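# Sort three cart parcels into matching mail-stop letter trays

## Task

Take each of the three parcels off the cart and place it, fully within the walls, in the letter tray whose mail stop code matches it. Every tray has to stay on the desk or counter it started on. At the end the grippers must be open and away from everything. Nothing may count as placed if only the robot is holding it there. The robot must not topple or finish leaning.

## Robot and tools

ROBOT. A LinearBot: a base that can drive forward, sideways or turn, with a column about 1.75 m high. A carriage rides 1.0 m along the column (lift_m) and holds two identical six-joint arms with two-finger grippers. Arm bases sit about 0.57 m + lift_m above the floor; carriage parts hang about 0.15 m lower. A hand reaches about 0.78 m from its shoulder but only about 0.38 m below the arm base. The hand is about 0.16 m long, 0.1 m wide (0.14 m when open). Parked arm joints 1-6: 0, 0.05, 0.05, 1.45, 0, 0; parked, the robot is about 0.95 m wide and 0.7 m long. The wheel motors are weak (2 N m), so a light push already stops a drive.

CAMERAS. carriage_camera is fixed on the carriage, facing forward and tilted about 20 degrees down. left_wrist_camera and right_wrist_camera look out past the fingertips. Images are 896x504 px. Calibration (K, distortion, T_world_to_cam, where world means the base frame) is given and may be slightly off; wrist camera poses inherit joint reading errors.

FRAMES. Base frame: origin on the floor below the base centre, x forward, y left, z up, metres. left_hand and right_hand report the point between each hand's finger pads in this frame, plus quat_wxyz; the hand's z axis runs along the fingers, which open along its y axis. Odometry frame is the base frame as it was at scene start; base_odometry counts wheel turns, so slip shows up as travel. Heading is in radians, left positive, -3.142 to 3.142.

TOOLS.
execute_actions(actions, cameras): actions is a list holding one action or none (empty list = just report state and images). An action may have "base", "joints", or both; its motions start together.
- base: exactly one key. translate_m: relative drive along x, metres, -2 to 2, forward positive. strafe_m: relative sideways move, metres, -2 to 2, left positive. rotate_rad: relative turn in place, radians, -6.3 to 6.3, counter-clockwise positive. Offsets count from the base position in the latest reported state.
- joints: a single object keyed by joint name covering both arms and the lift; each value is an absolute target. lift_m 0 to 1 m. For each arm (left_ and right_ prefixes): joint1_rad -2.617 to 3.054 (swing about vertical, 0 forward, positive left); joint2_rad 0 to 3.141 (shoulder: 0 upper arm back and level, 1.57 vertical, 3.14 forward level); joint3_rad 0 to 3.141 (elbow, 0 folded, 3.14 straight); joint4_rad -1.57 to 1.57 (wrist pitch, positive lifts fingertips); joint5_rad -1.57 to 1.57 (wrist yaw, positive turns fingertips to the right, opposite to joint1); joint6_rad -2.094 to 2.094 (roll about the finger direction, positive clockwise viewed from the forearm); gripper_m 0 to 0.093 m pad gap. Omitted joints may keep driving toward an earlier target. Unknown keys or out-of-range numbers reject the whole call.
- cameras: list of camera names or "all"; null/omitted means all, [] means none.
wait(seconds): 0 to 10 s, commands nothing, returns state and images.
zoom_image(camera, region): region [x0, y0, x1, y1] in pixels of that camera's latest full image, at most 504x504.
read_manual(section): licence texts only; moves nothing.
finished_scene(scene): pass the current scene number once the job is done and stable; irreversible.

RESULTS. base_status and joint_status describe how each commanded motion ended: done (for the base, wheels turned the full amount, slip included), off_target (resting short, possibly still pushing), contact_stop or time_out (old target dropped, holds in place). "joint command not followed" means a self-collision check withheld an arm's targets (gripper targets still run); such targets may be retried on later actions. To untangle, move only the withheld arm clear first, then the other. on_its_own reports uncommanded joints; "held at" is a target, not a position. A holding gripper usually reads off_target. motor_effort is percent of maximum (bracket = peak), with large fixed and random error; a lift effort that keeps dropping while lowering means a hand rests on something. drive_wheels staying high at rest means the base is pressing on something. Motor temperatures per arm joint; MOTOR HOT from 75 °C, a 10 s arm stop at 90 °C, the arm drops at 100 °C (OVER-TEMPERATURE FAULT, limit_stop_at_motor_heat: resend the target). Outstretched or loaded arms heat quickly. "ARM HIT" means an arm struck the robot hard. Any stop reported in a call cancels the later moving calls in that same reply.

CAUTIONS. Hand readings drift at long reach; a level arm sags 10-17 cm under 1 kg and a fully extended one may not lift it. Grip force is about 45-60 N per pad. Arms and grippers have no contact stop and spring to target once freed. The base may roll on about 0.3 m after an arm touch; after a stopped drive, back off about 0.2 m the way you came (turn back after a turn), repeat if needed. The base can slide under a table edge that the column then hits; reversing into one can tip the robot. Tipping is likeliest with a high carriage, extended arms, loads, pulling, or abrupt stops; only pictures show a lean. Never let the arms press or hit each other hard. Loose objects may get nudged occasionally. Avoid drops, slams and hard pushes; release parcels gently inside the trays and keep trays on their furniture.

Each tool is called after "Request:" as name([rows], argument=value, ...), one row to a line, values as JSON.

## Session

Request:
execute_actions(actions=[])

Scene clock: 0.00 s.
Motor temperatures (°C, as the motors report them): left_arm=[24 30 30 23 24 22] | right_arm=[25 30 30 24 24 24]
base_odometry: x=+0.000 y=+0.000 heading=+0.000 (m, m, rad; odometry frame)
base_status: not commanded
joint_positions: lift_m=+0.302 left_joint1_rad=+0.008 left_joint2_rad=+0.036 left_joint3_rad=+0.051 left_joint4_rad=+1.408 left_joint5_rad=+0.022 left_joint6_rad=+0.017 left_gripper_m=+0.094 right_joint1_rad=+0.023 right_joint2_rad=+0.064 right_joint3_rad=+0.034 right_joint4_rad=+1.475 right_joint5_rad=+0.018 right_joint6_rad=+0.054 right_gripper_m=+0.094
joint_status: not commanded
motor_effort: lift_m=+19 drive_wheels=+1 (%)
left_hand: x=+0.3062 y=+0.3335 z=+1.2796 quat_wxyz=(+0.997, +0.011, +0.074, +0.012) (m; base frame)
right_hand: x=+0.3041 y=-0.3392 z=+1.2766 quat_wxyz=(+0.997, +0.010, +0.063, +0.038) (m; base frame)
pictures: carriage_camera, left_wrist_camera, right_wrist_camera
camera_calibration (this result's frames):
carriage_camera: T_world_to_cam=[[0.0469037, -0.998752, 0.0171844, -0.0286365], [-0.347921, -0.0324605, -0.936962, 1.2448], [0.93635, 0.0379681, -0.349009, 0.261959], [0, 0, 0, 1]] pos_world=[0.189148, 0.00185981, 1.25824]
left_wrist_camera: T_world_to_cam=[[0.0480114, -0.997752, -0.0467496, 0.37988], [0.693983, 0.066983, -0.716869, 0.686298], [0.718389, 0.00197438, 0.695639, -0.983983], [0, 0, 0, 1]] pos_world=[0.212364, 0.334998, 1.19424]
right_wrist_camera: T_world_to_cam=[[0.141689, -0.989613, -0.0242745, -0.345122], [0.724449, 0.120373, -0.678738, 0.690704], [0.67461, 0.0785843, 0.73398, -0.992352], [0, 0, 0, 1]] pos_world=[0.217971, -0.346696, 1.18879]
Images, in order (width x height): carriage_camera 896x504, left_wrist_camera 896x504, right_wrist_camera 896x504.

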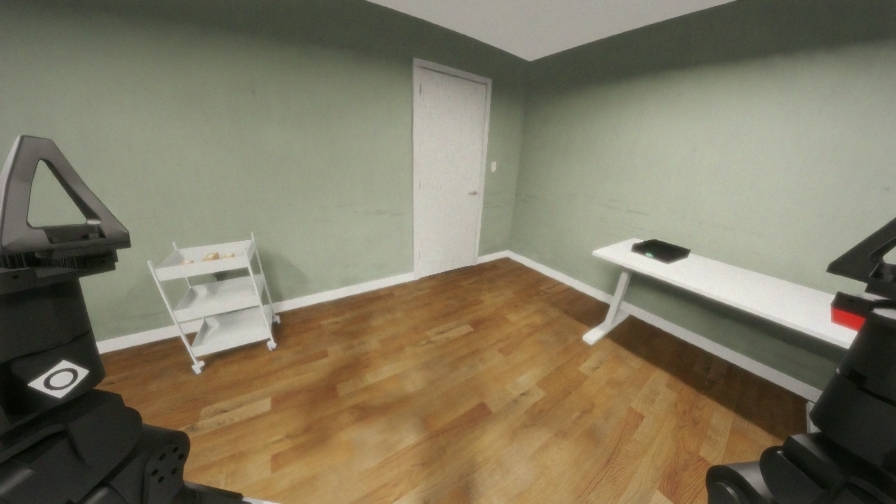

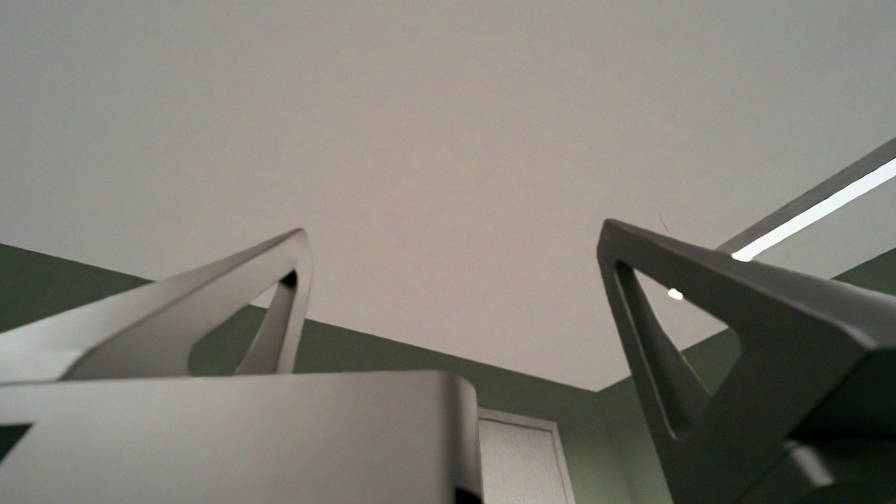

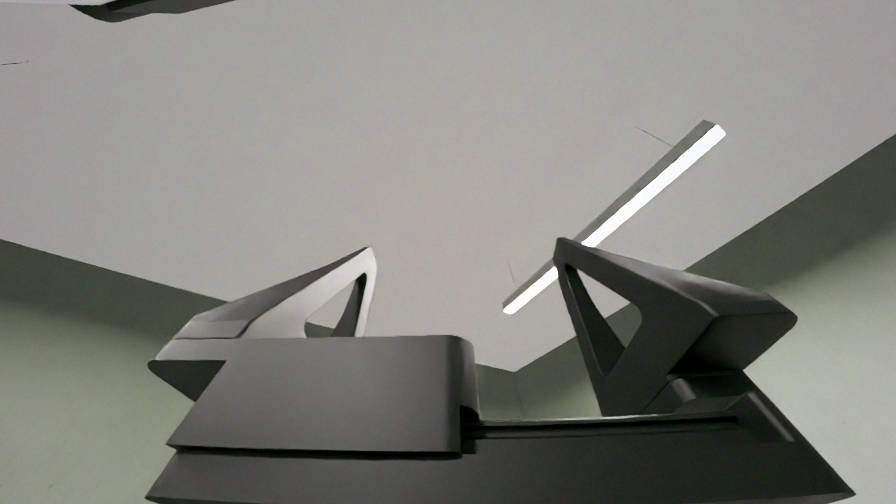

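Request:
execute_actions([
  {"base": {"rotate_rad": 0.62}},
], cameras=[])

Request:
execute_actions([
  {"base": {"strafe_m": 0.48}},
], cameras=[])

Request:
execute_actions([
  {"base": {"translate_m": 1.13}},
], cameras=["carriage_camera"])

Request:
zoom_image(camera="carriage_camera", region=[370, 270, 550, 380])

Scene clock: 12.90 s.
Motor temperatures (°C, as the motors report them): left_arm=[24 30 31 23 24 22] | right_arm=[25 31 31 24 24 24]
base_odometry: x=+0.000 y=+0.000 heading=+0.619 (m, m, rad; odometry frame)
base_status: done
joint_positions: lift_m=+0.302 left_joint1_rad=+0.008 left_joint2_rad=+0.036 left_joint3_rad=+0.051 left_joint4_rad=+1.407 left_joint5_rad=+0.022 left_joint6_rad=+0.017 left_gripper_m=+0.094 right_joint1_rad=+0.023 right_joint2_rad=+0.064 right_joint3_rad=+0.034 right_joint4_rad=+1.475 right_joint5_rad=+0.018 right_joint6_rad=+0.054 right_gripper_m=+0.094
joint_status: not commanded
motor_effort: lift_m=+19(19) drive_wheels=+16(24) (%)
left_hand: x=+0.3063 y=+0.3335 z=+1.2796 quat_wxyz=(+0.997, +0.011, +0.074, +0.012) (m; base frame)
right_hand: x=+0.3041 y=-0.3392 z=+1.2766 quat_wxyz=(+0.997, +0.010, +0.063, +0.038) (m; base frame)
pictures: none
No camera images: the call's "cameras" was empty. Leave "cameras" out to get every camera's image.

Scene clock: 16.07 s.
Motor temperatures (°C, as the motors report them): left_arm=[24 30 32 23 24 22] | right_arm=[25 31 31 24 24 24]
base_odometry: x=-0.279 y=+0.391 heading=+0.620 (m, m, rad; odometry frame)
base_status: done
joint_positions: lift_m=+0.302 left_joint1_rad=+0.008 left_joint2_rad=+0.036 left_joint3_rad=+0.051 left_joint4_rad=+1.407 left_joint5_rad=+0.022 left_joint6_rad=+0.017 left_gripper_m=+0.094 right_joint1_rad=+0.023 right_joint2_rad=+0.064 right_joint3_rad=+0.034 right_joint4_rad=+1.475 right_joint5_rad=+0.018 right_joint6_rad=+0.054 right_gripper_m=+0.094
joint_status: not commanded
motor_effort: lift_m=+19(19) drive_wheels=-12(39) (%)
left_hand: x=+0.3063 y=+0.3335 z=+1.2796 quat_wxyz=(+0.997, +0.011, +0.074, +0.012) (m; base frame)
right_hand: x=+0.3041 y=-0.3392 z=+1.2766 quat_wxyz=(+0.997, +0.010, +0.063, +0.038) (m; base frame)
pictures: none
No camera images: the call's "cameras" was empty. Leave "cameras" out to get every camera's image.

Scene clock: 20.60 s.
Motor temperatures (°C, as the motors report them): left_arm=[24 31 32 23 24 22] | right_arm=[25 31 31 24 24 24]
base_odometry: x=+0.640 y=+1.048 heading=+0.620 (m, m, rad; odometry frame)
base_status: done
joint_positions: lift_m=+0.302 left_joint1_rad=+0.008 left_joint2_rad=+0.036 left_joint3_rad=+0.051 left_joint4_rad=+1.409 left_joint5_rad=+0.022 left_joint6_rad=+0.017 left_gripper_m=+0.094 right_joint1_rad=+0.023 right_joint2_rad=+0.064 right_joint3_rad=+0.034 right_joint4_rad=+1.477 right_joint5_rad=+0.018 right_joint6_rad=+0.054 right_gripper_m=+0.094
joint_status: not commanded
motor_effort: lift_m=+19(19) drive_wheels=-9(39) (%)
left_hand: x=+0.3059 y=+0.3335 z=+1.2797 quat_wxyz=(+0.997, +0.011, +0.073, +0.012) (m; base frame)
right_hand: x=+0.3038 y=-0.3393 z=+1.2766 quat_wxyz=(+0.997, +0.010, +0.062, +0.038) (m; base frame)
pictures: carriage_camera
camera_calibration (this result's frames):
carriage_camera: T_world_to_cam=[[0.0469037, -0.998752, 0.0171844, -0.0286365], [-0.347921, -0.0324605, -0.936962, 1.2448], [0.93635, 0.0379681, -0.349009, 0.261959], [0, 0, 0, 1]] pos_world=[0.189148, 0.00185981, 1.25824]
Images, in order (width x height): carriage_camera 896x504.

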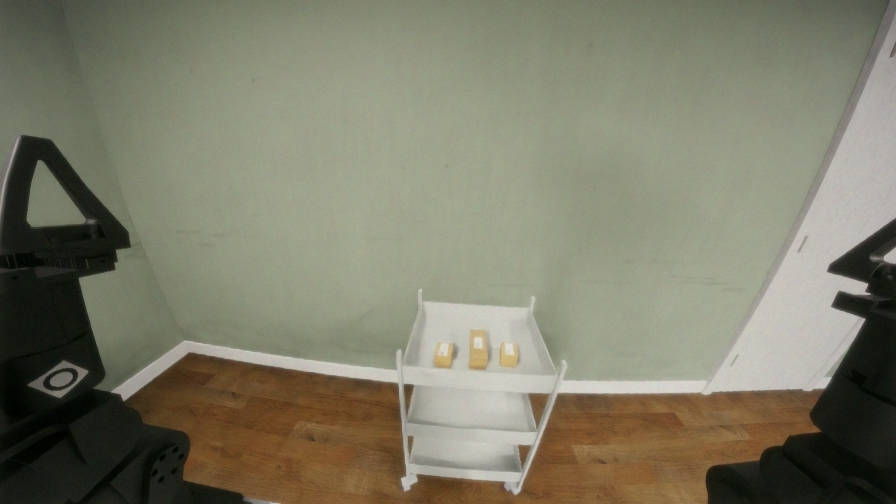

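Region (370, 270, 550, 380) of carriage_camera's 896x504 image, scaled by 2.800, with more detail than that image has.

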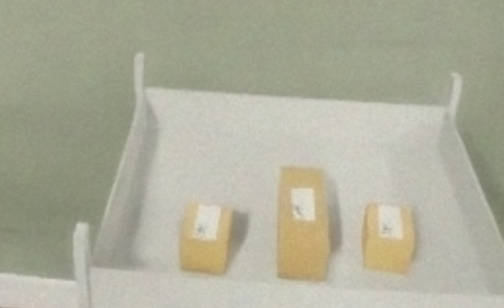

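Request:
execute_actions([
  {"base": {"translate_m": 0.26}, "joints": {"lift_m": 0.56, "right_joint1_rad": 0.1, "right_joint2_rad": 2.66, "right_joint3_rad": 1.03, "right_joint4_rad": 0.062, "right_joint5_rad": 0, "right_joint6_rad": 0.6, "left_joint1_rad": -0.35, "left_joint2_rad": 2.795, "left_joint3_rad": 1.605, "left_joint4_rad": -0.378, "left_joint5_rad": 0, "left_joint6_rad": -0.93}},
], cameras=[])

Request:
execute_actions([
  {"joints": {"right_joint1_rad": 0.582, "left_joint1_rad": -0.88, "right_gripper_m": 0.08, "left_gripper_m": 0.085}},
])

Scene clock: 54.20 s.
Motor temperatures (°C, as the motors report them): left_arm=[24 31 34 23 24 22] | right_arm=[25 31 33 24 24 24]
base_odometry: x=+0.852 y=+1.200 heading=+0.621 (m, m, rad; odometry frame)
base_status: done
joint_positions: lift_m=+0.560 left_joint1_rad=-0.344 left_joint2_rad=+2.781 left_joint3_rad=+1.604 left_joint4_rad=-0.377 left_joint5_rad=+0.005 left_joint6_rad=-0.923 left_gripper_m=+0.094 right_joint1_rad=+0.091 right_joint2_rad=+2.654 right_joint3_rad=+1.034 right_joint4_rad=+0.064 right_joint5_rad=+0.003 right_joint6_rad=+0.593 right_gripper_m=+0.094
joint_status: all done
motor_effort: lift_m=+19(24) drive_wheels=-10(33) (%)
left_hand: x=+0.6652 y=+0.1946 z=+0.8648 quat_wxyz=(+0.005, -0.286, +0.958, -0.007) (m; base frame)
right_hand: x=+0.5733 y=-0.3098 z=+0.8511 quat_wxyz=(+0.007, +0.248, +0.969, +0.001) (m; base frame)
pictures: none
No camera images: the call's "cameras" was empty. Leave "cameras" out to get every camera's image.

Scene clock: 55.33 s.
Motor temperatures (°C, as the motors report them): left_arm=[24 32 34 23 24 22] | right_arm=[25 32 33 24 24 24]
base_odometry: x=+0.852 y=+1.200 heading=+0.621 (m, m, rad; odometry frame)
base_status: not commanded
joint_positions: lift_m=+0.560 left_joint1_rad=-0.887 left_joint2_rad=+2.781 left_joint3_rad=+1.604 left_joint4_rad=-0.373 left_joint5_rad=+0.003 left_joint6_rad=-0.923 left_gripper_m=+0.085 right_joint1_rad=+0.583 right_joint2_rad=+2.654 right_joint3_rad=+1.034 right_joint4_rad=+0.064 right_joint5_rad=+0.000 right_joint6_rad=+0.593 right_gripper_m=+0.080
joint_status: all done
motor_effort: lift_m=+19(19) drive_wheels=-9(11) (%)
left_hand: x=+0.5356 y=+0.0102 z=+0.8648 quat_wxyz=(+0.005, -0.018, +1.000, -0.009) (m; base frame)
right_hand: x=+0.5243 y=-0.1695 z=+0.8511 quat_wxyz=(+0.006, +0.005, +1.000, +0.004) (m; base frame)
pictures: carriage_camera, left_wrist_camera, right_wrist_camera
camera_calibration (this result's frames):
carriage_camera: T_world_to_cam=[[0.0469037, -0.998752, 0.0171844, -0.0330658], [-0.347921, -0.0324605, -0.936962, 1.4863], [0.93635, 0.0379681, -0.349009, 0.351917], [0, 0, 0, 1]] pos_world=[0.189148, 0.00185981, 1.516]
left_wrist_camera: T_world_to_cam=[[0.00698758, -0.999349, 0.0353903, -0.0221342], [-0.800111, 0.0156411, 0.599648, -0.0864029], [-0.599811, -0.0325063, -0.799481, 1.13982], [0, 0, 0, 1]] pos_world=[0.614699, 0.016283, 0.963859]
right_wrist_camera: T_world_to_cam=[[-0.0779508, -0.996814, -0.0169186, -0.110957], [-0.816994, 0.0541449, 0.574099, -0.0473288], [-0.571354, 0.0585738, -0.818611, 1.1293], [0, 0, 0, 1]] pos_world=[0.597913, -0.174188, 0.949752]
Images, in order (width x height): carriage_camera 896x504, left_wrist_camera 896x504, right_wrist_camera 896x504.

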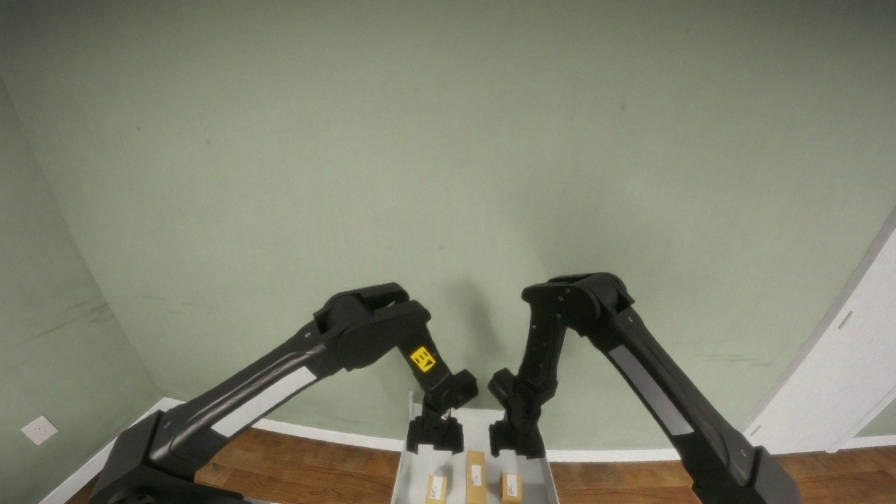

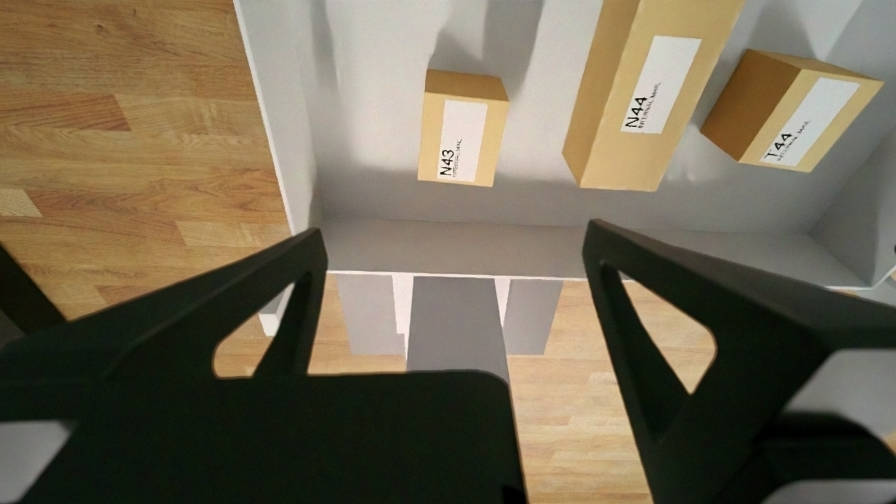

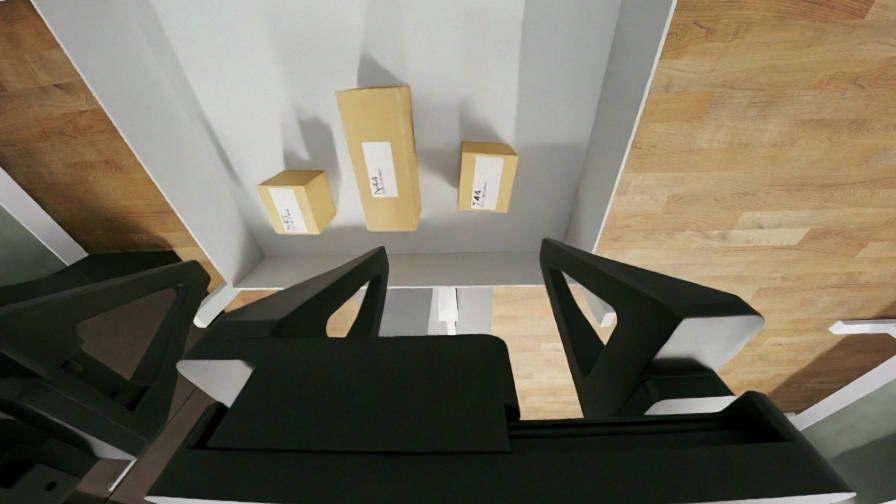

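Request:
execute_actions([
  {"joints": {"lift_m": 0.45, "right_joint1_rad": 0.556, "right_joint2_rad": 2.643, "right_joint3_rad": 0.915, "right_joint4_rad": 0.15, "right_joint6_rad": 0.675, "left_joint1_rad": -0.945, "left_joint6_rad": -0.875}},
])

Scene clock: 83.73 s.
Motor temperatures (°C, as the motors report them): left_arm=[24 44 33 23 24 22] | right_arm=[25 38 31 24 24 24]
base_odometry: x=+0.852 y=+1.200 heading=+0.621 (m, m, rad; odometry frame)
base_status: not commanded
joint_positions: lift_m=+0.450 left_joint1_rad=-0.949 left_joint2_rad=+2.783 left_joint3_rad=+1.604 left_joint4_rad=-0.376 left_joint5_rad=+0.001 left_joint6_rad=-0.880 left_gripper_m=+0.085 right_joint1_rad=+0.563 right_joint2_rad=+2.636 right_joint3_rad=+0.927 right_joint4_rad=+0.146 right_joint5_rad=+0.000 right_joint6_rad=+0.668 right_gripper_m=+0.080
joint_status: all done
motor_effort: lift_m=+19(20) drive_wheels=-10(10) (%)
left_hand: x=+0.5146 y=-0.0044 z=+0.7541 quat_wxyz=(+0.005, +0.034, +0.999, -0.006) (m; base frame)
right_hand: x=+0.5057 y=-0.1882 z=+0.7420 quat_wxyz=(+0.004, +0.052, +0.999, +0.002) (m; base frame)
pictures: carriage_camera, left_wrist_camera, right_wrist_camera
camera_calibration (this result's frames):
carriage_camera: T_world_to_cam=[[0.0469037, -0.998752, 0.0171844, -0.0311744], [-0.347921, -0.0324605, -0.936962, 1.38317], [0.93635, 0.0379681, -0.349009, 0.313503], [0, 0, 0, 1]] pos_world=[0.189148, 0.00185981, 1.40593]
left_wrist_camera: T_world_to_cam=[[-0.0976587, -0.994743, 0.0307999, 0.0246742], [-0.794136, 0.0965424, 0.600023, -0.0395583], [-0.599843, 0.0341382, -0.799389, 1.03854], [0, 0, 0, 1]] pos_world=[0.593953, -0.00709023, 0.85317]
right_wrist_camera: T_world_to_cam=[[-0.171097, -0.985159, -0.0136702, -0.0860513], [-0.805057, 0.131792, 0.578372, 0.00652231], [-0.567987, 0.109963, -0.815658, 1.03626], [0, 0, 0, 1]] pos_world=[0.579112, -0.199584, 0.840288]
Images, in order (width x height): carriage_camera 896x504, left_wrist_camera 896x504, right_wrist_camera 896x504.

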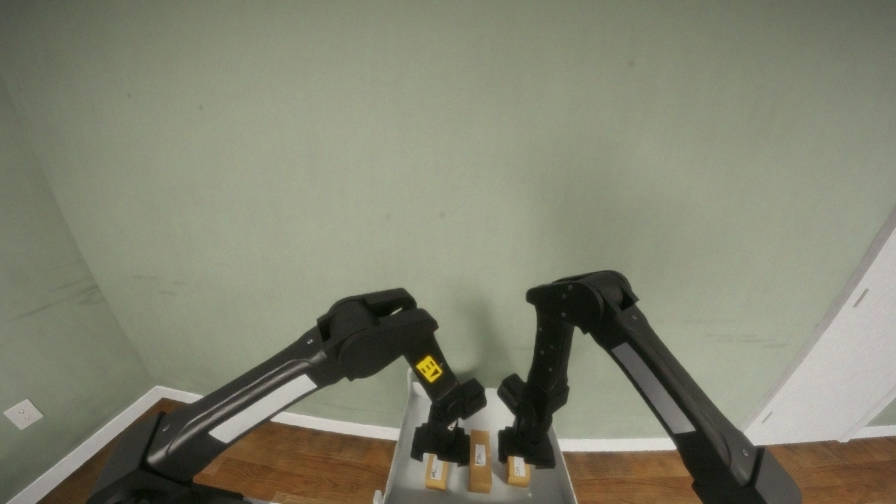

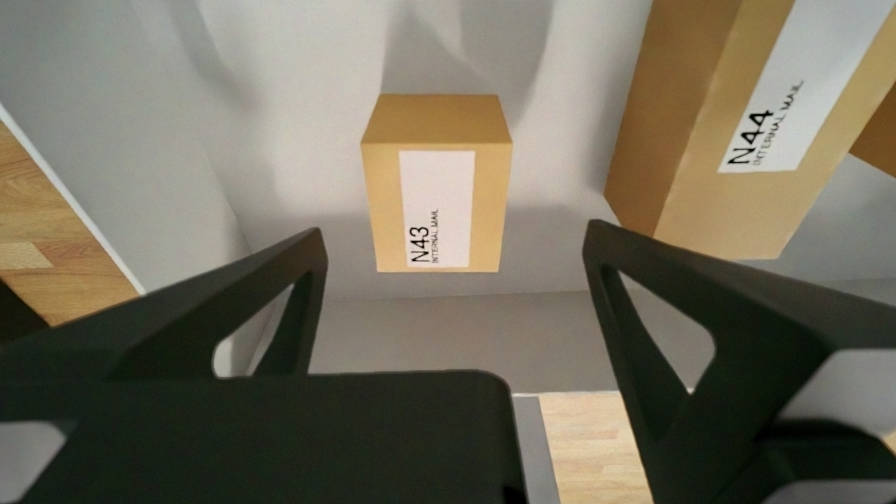

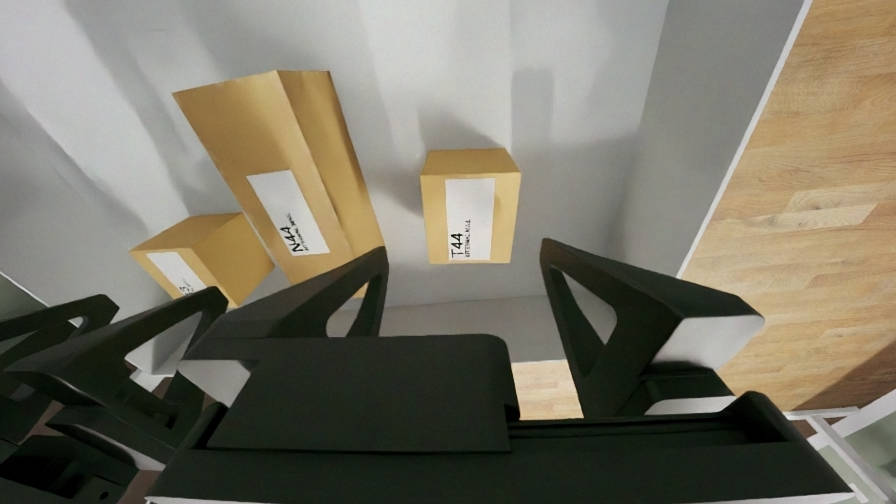

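Request:
execute_actions([
  {"joints": {"lift_m": 0.399, "left_gripper_m": 0.078, "right_gripper_m": 0.075}},
], cameras=[])

Request:
execute_actions([
  {"joints": {"left_gripper_m": 0.03, "right_gripper_m": 0.03}},
], cameras=["left_wrist_camera", "right_wrist_camera"])

Scene clock: 90.30 s.
Motor temperatures (°C, as the motors report them): left_arm=[24 46 33 23 24 22] | right_arm=[25 38 30 24 24 24]
base_odometry: x=+0.852 y=+1.200 heading=+0.621 (m, m, rad; odometry frame)
base_status: not commanded
joint_positions: lift_m=+0.399 left_joint1_rad=-0.949 left_joint2_rad=+2.786 left_joint3_rad=+1.604 left_joint4_rad=-0.377 left_joint5_rad=+0.001 left_joint6_rad=-0.880 left_gripper_m=+0.078 right_joint1_rad=+0.563 right_joint2_rad=+2.639 right_joint3_rad=+0.927 right_joint4_rad=+0.149 right_joint5_rad=+0.000 right_joint6_rad=+0.668 right_gripper_m=+0.075
joint_status: all done
motor_effort: lift_m=+19(19) drive_wheels=-7(8) (%)
left_hand: x=+0.5138 y=-0.0032 z=+0.7020 quat_wxyz=(+0.003, +0.034, +0.999, -0.005) (m; base frame)
right_hand: x=+0.5052 y=-0.1885 z=+0.6901 quat_wxyz=(+0.003, +0.052, +0.999, +0.002) (m; base frame)
pictures: none
No camera images: the call's "cameras" was empty. Leave "cameras" out to get every camera's image.

Scene clock: 90.90 s.
Motor temperatures (°C, as the motors report them): left_arm=[24 46 33 23 24 22] | right_arm=[25 38 30 24 24 24]
base_odometry: x=+0.852 y=+1.200 heading=+0.621 (m, m, rad; odometry frame)
base_status: not commanded
joint_positions: lift_m=+0.399 left_joint1_rad=-0.949 left_joint2_rad=+2.786 left_joint3_rad=+1.604 left_joint4_rad=-0.378 left_joint5_rad=+0.000 left_joint6_rad=-0.880 left_gripper_m=+0.049 right_joint1_rad=+0.563 right_joint2_rad=+2.639 right_joint3_rad=+0.927 right_joint4_rad=+0.149 right_joint5_rad=+0.000 right_joint6_rad=+0.668 right_gripper_m=+0.049
joint_status: left_gripper_m off_target (ended at +0.049, target +0.030); right_gripper_m off_target (ended at +0.049, target +0.030)
motor_effort: lift_m=+19(19) drive_wheels=-7(7) (%)
left_hand: x=+0.5137 y=-0.0030 z=+0.7020 quat_wxyz=(+0.003, +0.034, +0.999, -0.004) (m; base frame)
right_hand: x=+0.5052 y=-0.1885 z=+0.6901 quat_wxyz=(+0.003, +0.052, +0.999, +0.002) (m; base frame)
pictures: left_wrist_camera, right_wrist_camera
camera_calibration (this result's frames):
left_wrist_camera: T_world_to_cam=[[-0.0975733, -0.994875, 0.0265352, 0.0305166], [-0.792451, 0.0937951, 0.602681, -0.0118363], [-0.602081, 0.0377778, -0.797541, 0.996081], [0, 0, 0, 1]] pos_world=[0.59332, -0.00615933, 0.800739]
right_wrist_camera: T_world_to_cam=[[-0.171106, -0.985165, -0.0131586, -0.0875199], [-0.804683, 0.132028, 0.578838, 0.0356727], [-0.568513, 0.109631, -0.815337, 0.993694], [0, 0, 0, 1]] pos_world=[0.578658, -0.199871, 0.788395]
Images, in order (width x height): left_wrist_camera 896x504, right_wrist_camera 896x504.

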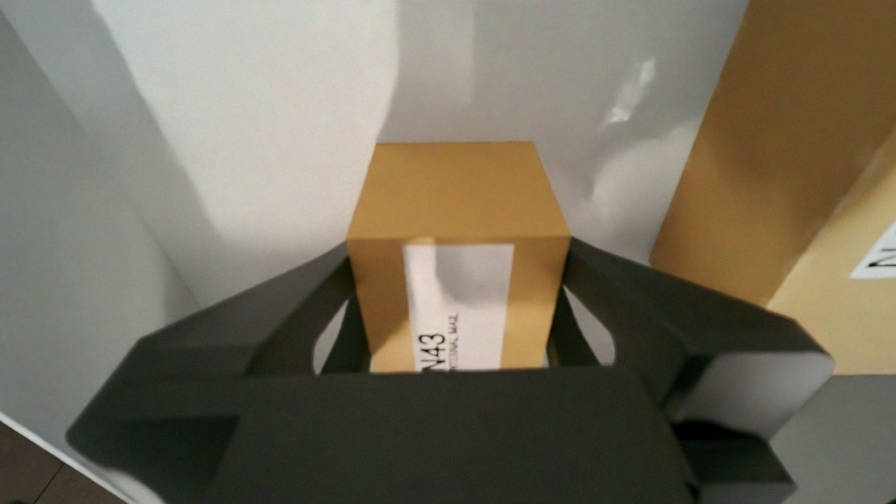

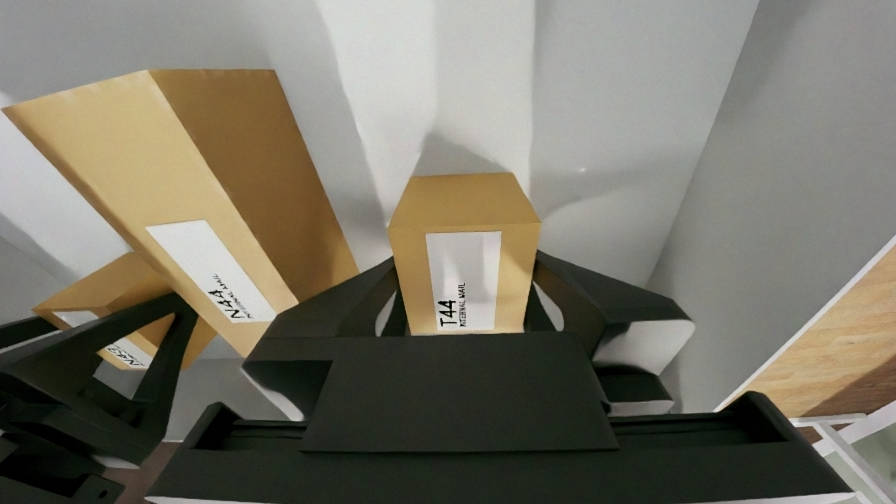

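Request:
execute_actions([
  {"joints": {"lift_m": 0.55}},
], cameras=[])

Request:
execute_actions([
  {"base": {"translate_m": -0.75}, "joints": {"left_joint1_rad": 0.1, "left_joint2_rad": 1.4, "left_joint3_rad": 0.9, "left_joint4_rad": -1.07, "left_joint6_rad": 0.0, "right_joint1_rad": -0.1, "right_joint2_rad": 1.4, "right_joint3_rad": 0.9, "right_joint4_rad": -1.07, "right_joint6_rad": -0.1}},
], cameras=[])

Request:
execute_actions([
  {"base": {"rotate_rad": 1.55}, "joints": {"lift_m": 0.4}},
], cameras=["carriage_camera"])

Scene clock: 102.17 s.
Motor temperatures (°C, as the motors report them): left_arm=[24 48 33 23 24 22] | right_arm=[25 39 30 24 24 24]
base_odometry: x=+0.852 y=+1.200 heading=+0.621 (m, m, rad; odometry frame)
base_status: not commanded
joint_positions: lift_m=+0.550 left_joint1_rad=-0.949 left_joint2_rad=+2.787 left_joint3_rad=+1.604 left_joint4_rad=-0.376 left_joint5_rad=+0.000 left_joint6_rad=-0.880 left_gripper_m=+0.049 right_joint1_rad=+0.563 right_joint2_rad=+2.640 right_joint3_rad=+0.927 right_joint4_rad=+0.151 right_joint5_rad=+0.000 right_joint6_rad=+0.668 right_gripper_m=+0.049
joint_status: all done
motor_effort: lift_m=+19(24) drive_wheels=+4(7) (%)
left_hand: x=+0.5138 y=-0.0030 z=+0.8525 quat_wxyz=(+0.004, +0.034, +0.999, -0.004) (m; base frame)
right_hand: x=+0.5052 y=-0.1885 z=+0.8409 quat_wxyz=(+0.004, +0.052, +0.999, +0.002) (m; base frame)
pictures: none
No camera images: the call's "cameras" was empty. Leave "cameras" out to get every camera's image.

Scene clock: 105.90 s.
Motor temperatures (°C, as the motors report them): left_arm=[24 47 33 23 24 22] | right_arm=[25 39 30 24 24 24]
base_odometry: x=+0.242 y=+0.763 heading=+0.621 (m, m, rad; odometry frame)
base_status: done
joint_positions: lift_m=+0.550 left_joint1_rad=+0.096 left_joint2_rad=+1.412 left_joint3_rad=+0.929 left_joint4_rad=-1.066 left_joint5_rad=-0.002 left_joint6_rad=-0.007 left_gripper_m=+0.049 right_joint1_rad=-0.096 right_joint2_rad=+1.410 right_joint3_rad=+0.919 right_joint4_rad=-1.066 right_joint5_rad=+0.002 right_joint6_rad=-0.093 right_gripper_m=+0.049
joint_status: all done
motor_effort: lift_m=+19(19) drive_wheels=-7(43) (%)
left_hand: x=+0.4971 y=+0.3592 z=+1.1651 quat_wxyz=(+0.011, -0.052, +0.999, +0.002) (m; base frame)
right_hand: x=+0.4943 y=-0.3589 z=+1.1629 quat_wxyz=(+0.007, +0.001, +1.000, -0.002) (m; base frame)
pictures: none
No camera images: the call's "cameras" was empty. Leave "cameras" out to get every camera's image.

Scene clock: 109.10 s.
Motor temperatures (°C, as the motors report them): left_arm=[24 46 33 23 24 22] | right_arm=[25 39 30 24 24 24]
base_odometry: x=+0.242 y=+0.763 heading=+2.170 (m, m, rad; odometry frame)
base_status: done
joint_positions: lift_m=+0.400 left_joint1_rad=+0.097 left_joint2_rad=+1.412 left_joint3_rad=+0.922 left_joint4_rad=-1.064 left_joint5_rad=-0.002 left_joint6_rad=-0.007 left_gripper_m=+0.049 right_joint1_rad=-0.096 right_joint2_rad=+1.408 right_joint3_rad=+0.915 right_joint4_rad=-1.064 right_joint5_rad=+0.002 right_joint6_rad=-0.093 right_gripper_m=+0.049
joint_status: all done
motor_effort: lift_m=+19(20) drive_wheels=+15(48) (%)
left_hand: x=+0.4957 y=+0.3594 z=+1.0134 quat_wxyz=(+0.009, -0.052, +0.999, +0.001) (m; base frame)
right_hand: x=+0.4936 y=-0.3588 z=+1.0125 quat_wxyz=(+0.007, +0.001, +1.000, -0.002) (m; base frame)
pictures: carriage_camera
camera_calibration (this result's frames):
carriage_camera: T_world_to_cam=[[0.0469037, -0.998752, 0.0171844, -0.0303152], [-0.347921, -0.0324605, -0.936962, 1.33633], [0.93635, 0.0379681, -0.349009, 0.296053], [0, 0, 0, 1]] pos_world=[0.189148, 0.00185981, 1.35593]
Images, in order (width x height): carriage_camera 896x504.

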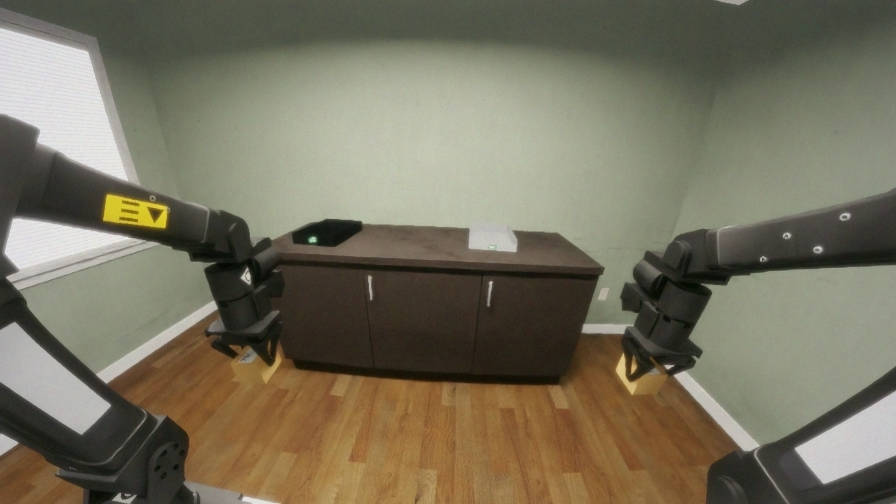

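Request:
execute_actions([
  {"base": {"translate_m": 0.7}},
], cameras=["carriage_camera"])

Request:
zoom_image(camera="carriage_camera", region=[470, 260, 610, 350])

Scene clock: 120.13 s.
Motor temperatures (°C, as the motors report them): left_arm=[24 43 33 23 24 22] | right_arm=[25 37 31 24 24 24]
base_odometry: x=-0.154 y=+1.341 heading=+2.171 (m, m, rad; odometry frame)
base_status: done
joint_positions: lift_m=+0.400 left_joint1_rad=+0.097 left_joint2_rad=+1.412 left_joint3_rad=+0.922 left_joint4_rad=-1.066 left_joint5_rad=-0.002 left_joint6_rad=-0.007 left_gripper_m=+0.049 right_joint1_rad=-0.096 right_joint2_rad=+1.408 right_joint3_rad=+0.915 right_joint4_rad=-1.067 right_joint5_rad=+0.002 right_joint6_rad=-0.093 right_gripper_m=+0.049
joint_status: not commanded
motor_effort: lift_m=+19(19) drive_wheels=-13(45) (%)
left_hand: x=+0.4951 y=+0.3594 z=+1.0134 quat_wxyz=(+0.007, -0.052, +0.999, +0.001) (m; base frame)
right_hand: x=+0.4929 y=-0.3587 z=+1.0125 quat_wxyz=(+0.005, +0.001, +1.000, -0.001) (m; base frame)
pictures: carriage_camera
camera_calibration (this result's frames):
carriage_camera: T_world_to_cam=[[0.0469037, -0.998752, 0.0171844, -0.0303152], [-0.347921, -0.0324605, -0.936962, 1.33633], [0.93635, 0.0379681, -0.349009, 0.296053], [0, 0, 0, 1]] pos_world=[0.189148, 0.00185981, 1.35593]
Images, in order (width x height): carriage_camera 896x504.

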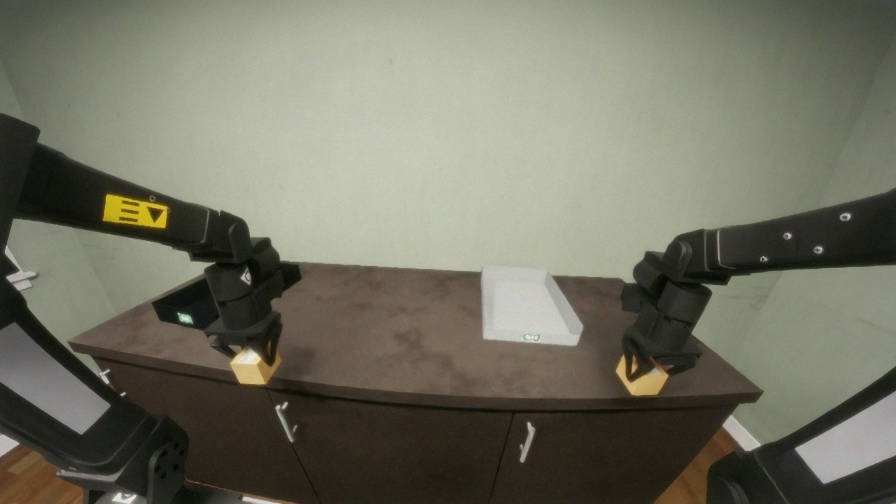

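Region (470, 260, 610, 350) of carriage_camera's 896x504 image, scaled by 3.600, with more detail than that image has; it fills the top 324 rows of this view, and the rest is white.

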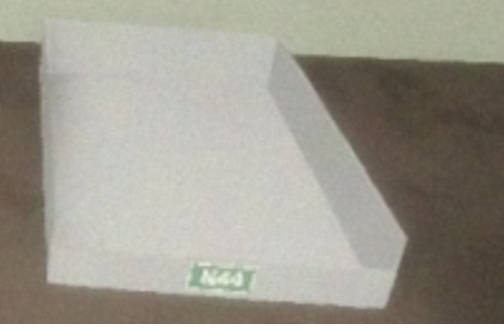

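Request:
zoom_image(camera="carriage_camera", region=[150, 295, 220, 335])

Request:
zoom_image(camera="carriage_camera", region=[510, 325, 555, 350])

Region (150, 295, 220, 335) of carriage_camera's 896x504 image, scaled by 7.200, with more detail than that image has; it fills the top 288 rows of this view, and the rest is white.

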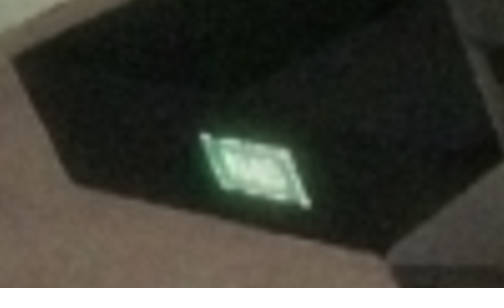

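Region (510, 325, 555, 350) of carriage_camera's 896x504 image, scaled by 11.200, with more detail than that image has.

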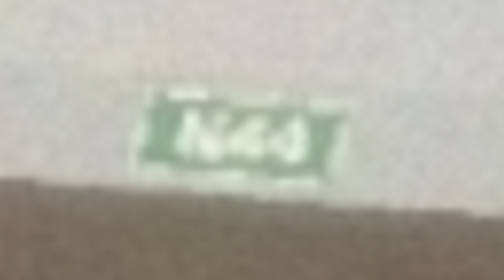

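Request:
execute_actions([
  {"base": {"strafe_m": 0.62}},
], cameras=["carriage_camera"])

Request:
zoom_image(camera="carriage_camera", region=[320, 260, 470, 360])

Scene clock: 133.60 s.
Motor temperatures (°C, as the motors report them): left_arm=[24 40 33 23 24 22] | right_arm=[25 36 31 24 24 24]
base_odometry: x=-0.666 y=+0.991 heading=+2.171 (m, m, rad; odometry frame)
base_status: done
joint_positions: lift_m=+0.400 left_joint1_rad=+0.097 left_joint2_rad=+1.412 left_joint3_rad=+0.922 left_joint4_rad=-1.067 left_joint5_rad=-0.002 left_joint6_rad=-0.007 left_gripper_m=+0.049 right_joint1_rad=-0.096 right_joint2_rad=+1.408 right_joint3_rad=+0.915 right_joint4_rad=-1.067 right_joint5_rad=+0.002 right_joint6_rad=-0.093 right_gripper_m=+0.049
joint_status: not commanded
motor_effort: lift_m=+19(19) drive_wheels=-8(40) (%)
left_hand: x=+0.4950 y=+0.3594 z=+1.0134 quat_wxyz=(+0.007, -0.052, +0.999, +0.001) (m; base frame)
right_hand: x=+0.4929 y=-0.3587 z=+1.0125 quat_wxyz=(+0.005, +0.001, +1.000, -0.001) (m; base frame)
pictures: carriage_camera
camera_calibration (this result's frames):
carriage_camera: T_world_to_cam=[[0.0469037, -0.998752, 0.0171844, -0.0303152], [-0.347921, -0.0324605, -0.936962, 1.33633], [0.93635, 0.0379681, -0.349009, 0.296053], [0, 0, 0, 1]] pos_world=[0.189148, 0.00185981, 1.35593]
Images, in order (width x height): carriage_camera 896x504.

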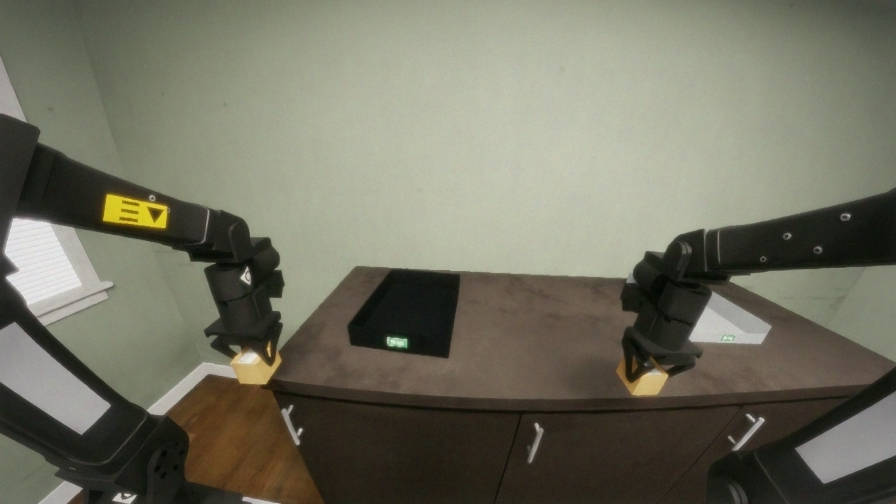

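Region (320, 260, 470, 360) of carriage_camera's 896x504 image, scaled by 3.360, with more detail than that image has.

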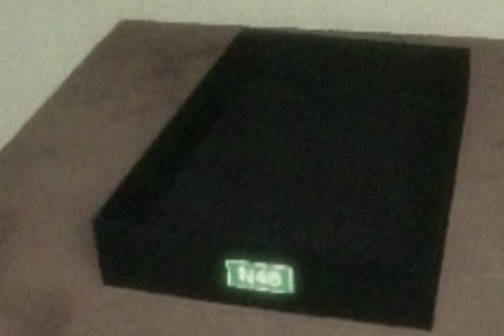

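Request:
zoom_image(camera="carriage_camera", region=[375, 330, 420, 355])

Region (375, 330, 420, 355) of carriage_camera's 896x504 image, scaled by 11.200, with more detail than that image has.

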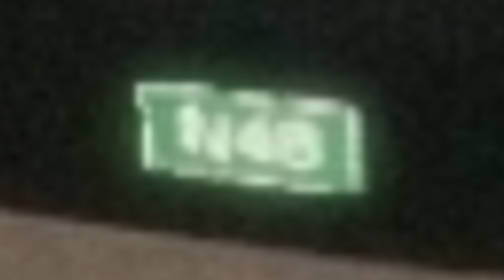

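Request:
execute_actions([
  {"joints": {"lift_m": 0.17, "left_joint2_rad": 1.0, "left_joint4_rad": -1.47, "right_joint2_rad": 1.0, "right_joint4_rad": -1.47}},
], cameras=["carriage_camera"])

Request:
zoom_image(camera="carriage_camera", region=[320, 200, 460, 290])

Scene clock: 159.23 s.
Motor temperatures (°C, as the motors report them): left_arm=[24 37 33 23 24 22] | right_arm=[25 35 32 24 24 24]
base_odometry: x=-0.666 y=+0.991 heading=+2.171 (m, m, rad; odometry frame)
base_status: not commanded
joint_positions: lift_m=+0.170 left_joint1_rad=+0.097 left_joint2_rad=+1.013 left_joint3_rad=+0.922 left_joint4_rad=-1.470 left_joint5_rad=-0.002 left_joint6_rad=-0.007 left_gripper_m=+0.049 right_joint1_rad=-0.096 right_joint2_rad=+1.008 right_joint3_rad=+0.915 right_joint4_rad=-1.471 right_joint5_rad=+0.002 right_joint6_rad=-0.093 right_gripper_m=+0.049
joint_status: all done
motor_effort: lift_m=+19(20) drive_wheels=-7(7) (%)
left_hand: x=+0.4014 y=+0.3502 z=+0.8465 quat_wxyz=(+0.005, -0.052, +0.999, +0.001) (m; base frame)
right_hand: x=+0.3995 y=-0.3498 z=+0.8453 quat_wxyz=(+0.003, +0.001, +1.000, -0.001) (m; base frame)
pictures: carriage_camera
camera_calibration (this result's frames):
carriage_camera: T_world_to_cam=[[0.0469037, -0.998752, 0.0171844, -0.0263629], [-0.347921, -0.0324605, -0.936962, 1.12083], [0.93635, 0.0379681, -0.349009, 0.215783], [0, 0, 0, 1]] pos_world=[0.189148, 0.00185981, 1.12594]
Images, in order (width x height): carriage_camera 896x504.

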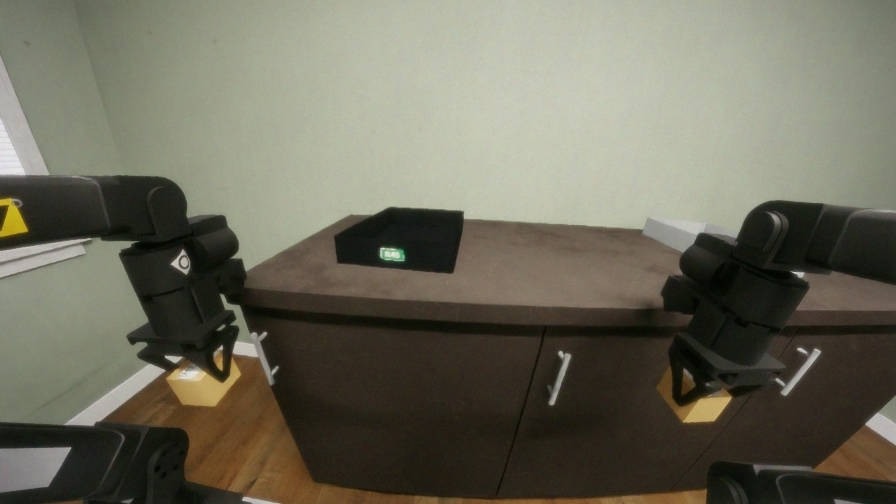

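Region (320, 200, 460, 290) of carriage_camera's 896x504 image, scaled by 3.600, with more detail than that image has; it fills the top 324 rows of this view, and the rest is white.

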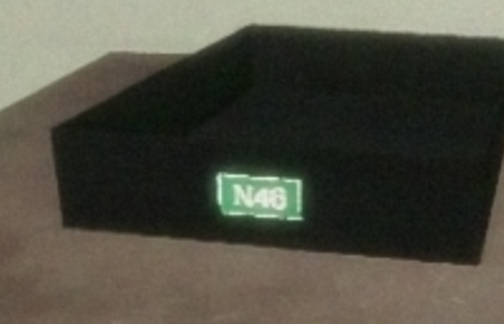

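Request:
execute_actions([
  {"base": {"translate_m": -2.0}},
], cameras=[])

Request:
execute_actions([
  {"base": {"rotate_rad": 3.142}, "joints": {"lift_m": 0.1}},
], cameras=["carriage_camera"])

Scene clock: 197.77 s.
Motor temperatures (°C, as the motors report them): left_arm=[24 32 33 23 24 22] | right_arm=[25 32 33 24 24 24]
base_odometry: x=+0.464 y=-0.660 heading=+2.171 (m, m, rad; odometry frame)
base_status: done
joint_positions: lift_m=+0.170 left_joint1_rad=+0.097 left_joint2_rad=+1.013 left_joint3_rad=+0.922 left_joint4_rad=-1.468 left_joint5_rad=-0.002 left_joint6_rad=-0.007 left_gripper_m=+0.049 right_joint1_rad=-0.096 right_joint2_rad=+1.008 right_joint3_rad=+0.915 right_joint4_rad=-1.471 right_joint5_rad=+0.002 right_joint6_rad=-0.093 right_gripper_m=+0.049
joint_status: not commanded
motor_effort: lift_m=+19(19) drive_wheels=-7(32) (%)
left_hand: x=+0.4018 y=+0.3502 z=+0.8465 quat_wxyz=(+0.006, -0.052, +0.999, +0.001) (m; base frame)
right_hand: x=+0.3996 y=-0.3498 z=+0.8453 quat_wxyz=(+0.003, +0.001, +1.000, -0.001) (m; base frame)
pictures: none
No camera images: the call's "cameras" was empty. Leave "cameras" out to get every camera's image.

Scene clock: 202.03 s.
Motor temperatures (°C, as the motors report them): left_arm=[24 32 33 23 24 22] | right_arm=[25 32 33 24 24 24]
base_odometry: x=+0.464 y=-0.659 heading=-0.971 (m, m, rad; odometry frame)
base_status: done
joint_positions: lift_m=+0.100 left_joint1_rad=+0.097 left_joint2_rad=+1.013 left_joint3_rad=+0.922 left_joint4_rad=-1.463 left_joint5_rad=-0.002 left_joint6_rad=-0.007 left_gripper_m=+0.049 right_joint1_rad=-0.096 right_joint2_rad=+1.008 right_joint3_rad=+0.915 right_joint4_rad=-1.459 right_joint5_rad=+0.002 right_joint6_rad=-0.093 right_gripper_m=+0.049
joint_status: all done
motor_effort: lift_m=+20(21) drive_wheels=+17(47) (%)
left_hand: x=+0.4030 y=+0.3504 z=+0.7765 quat_wxyz=(+0.008, -0.052, +0.999, +0.001) (m; base frame)
right_hand: x=+0.4024 y=-0.3500 z=+0.7753 quat_wxyz=(+0.009, +0.001, +1.000, -0.002) (m; base frame)
pictures: carriage_camera
camera_calibration (this result's frames):
carriage_camera: T_world_to_cam=[[0.0469037, -0.998752, 0.0171844, -0.025159], [-0.347921, -0.0324605, -0.936962, 1.05519], [0.93635, 0.0379681, -0.349009, 0.191332], [0, 0, 0, 1]] pos_world=[0.189148, 0.00185981, 1.05588]
Images, in order (width x height): carriage_camera 896x504.

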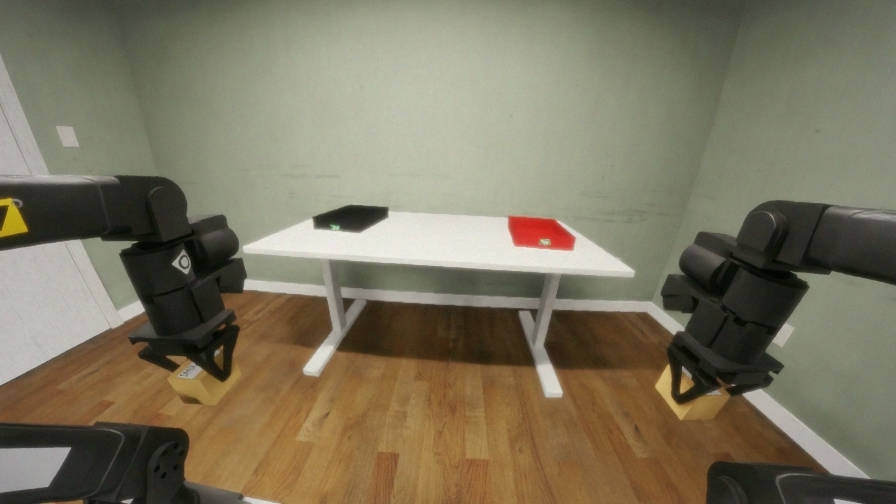

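Request:
zoom_image(camera="carriage_camera", region=[500, 210, 590, 260])

Request:
zoom_image(camera="carriage_camera", region=[305, 200, 395, 240])

Region (500, 210, 590, 260) of carriage_camera's 896x504 image, scaled by 5.600, with more detail than that image has.

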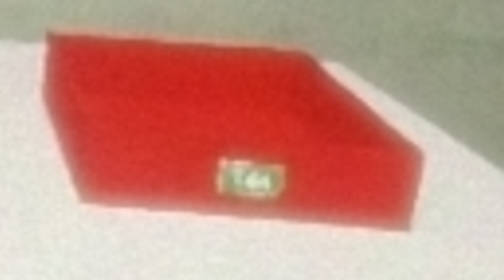

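Region (305, 200, 395, 240) of carriage_camera's 896x504 image, scaled by 5.600, with more detail than that image has.

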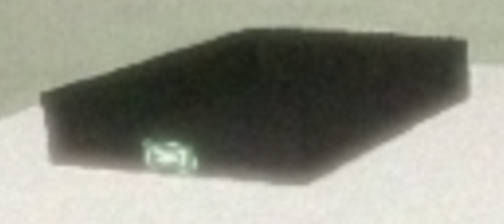

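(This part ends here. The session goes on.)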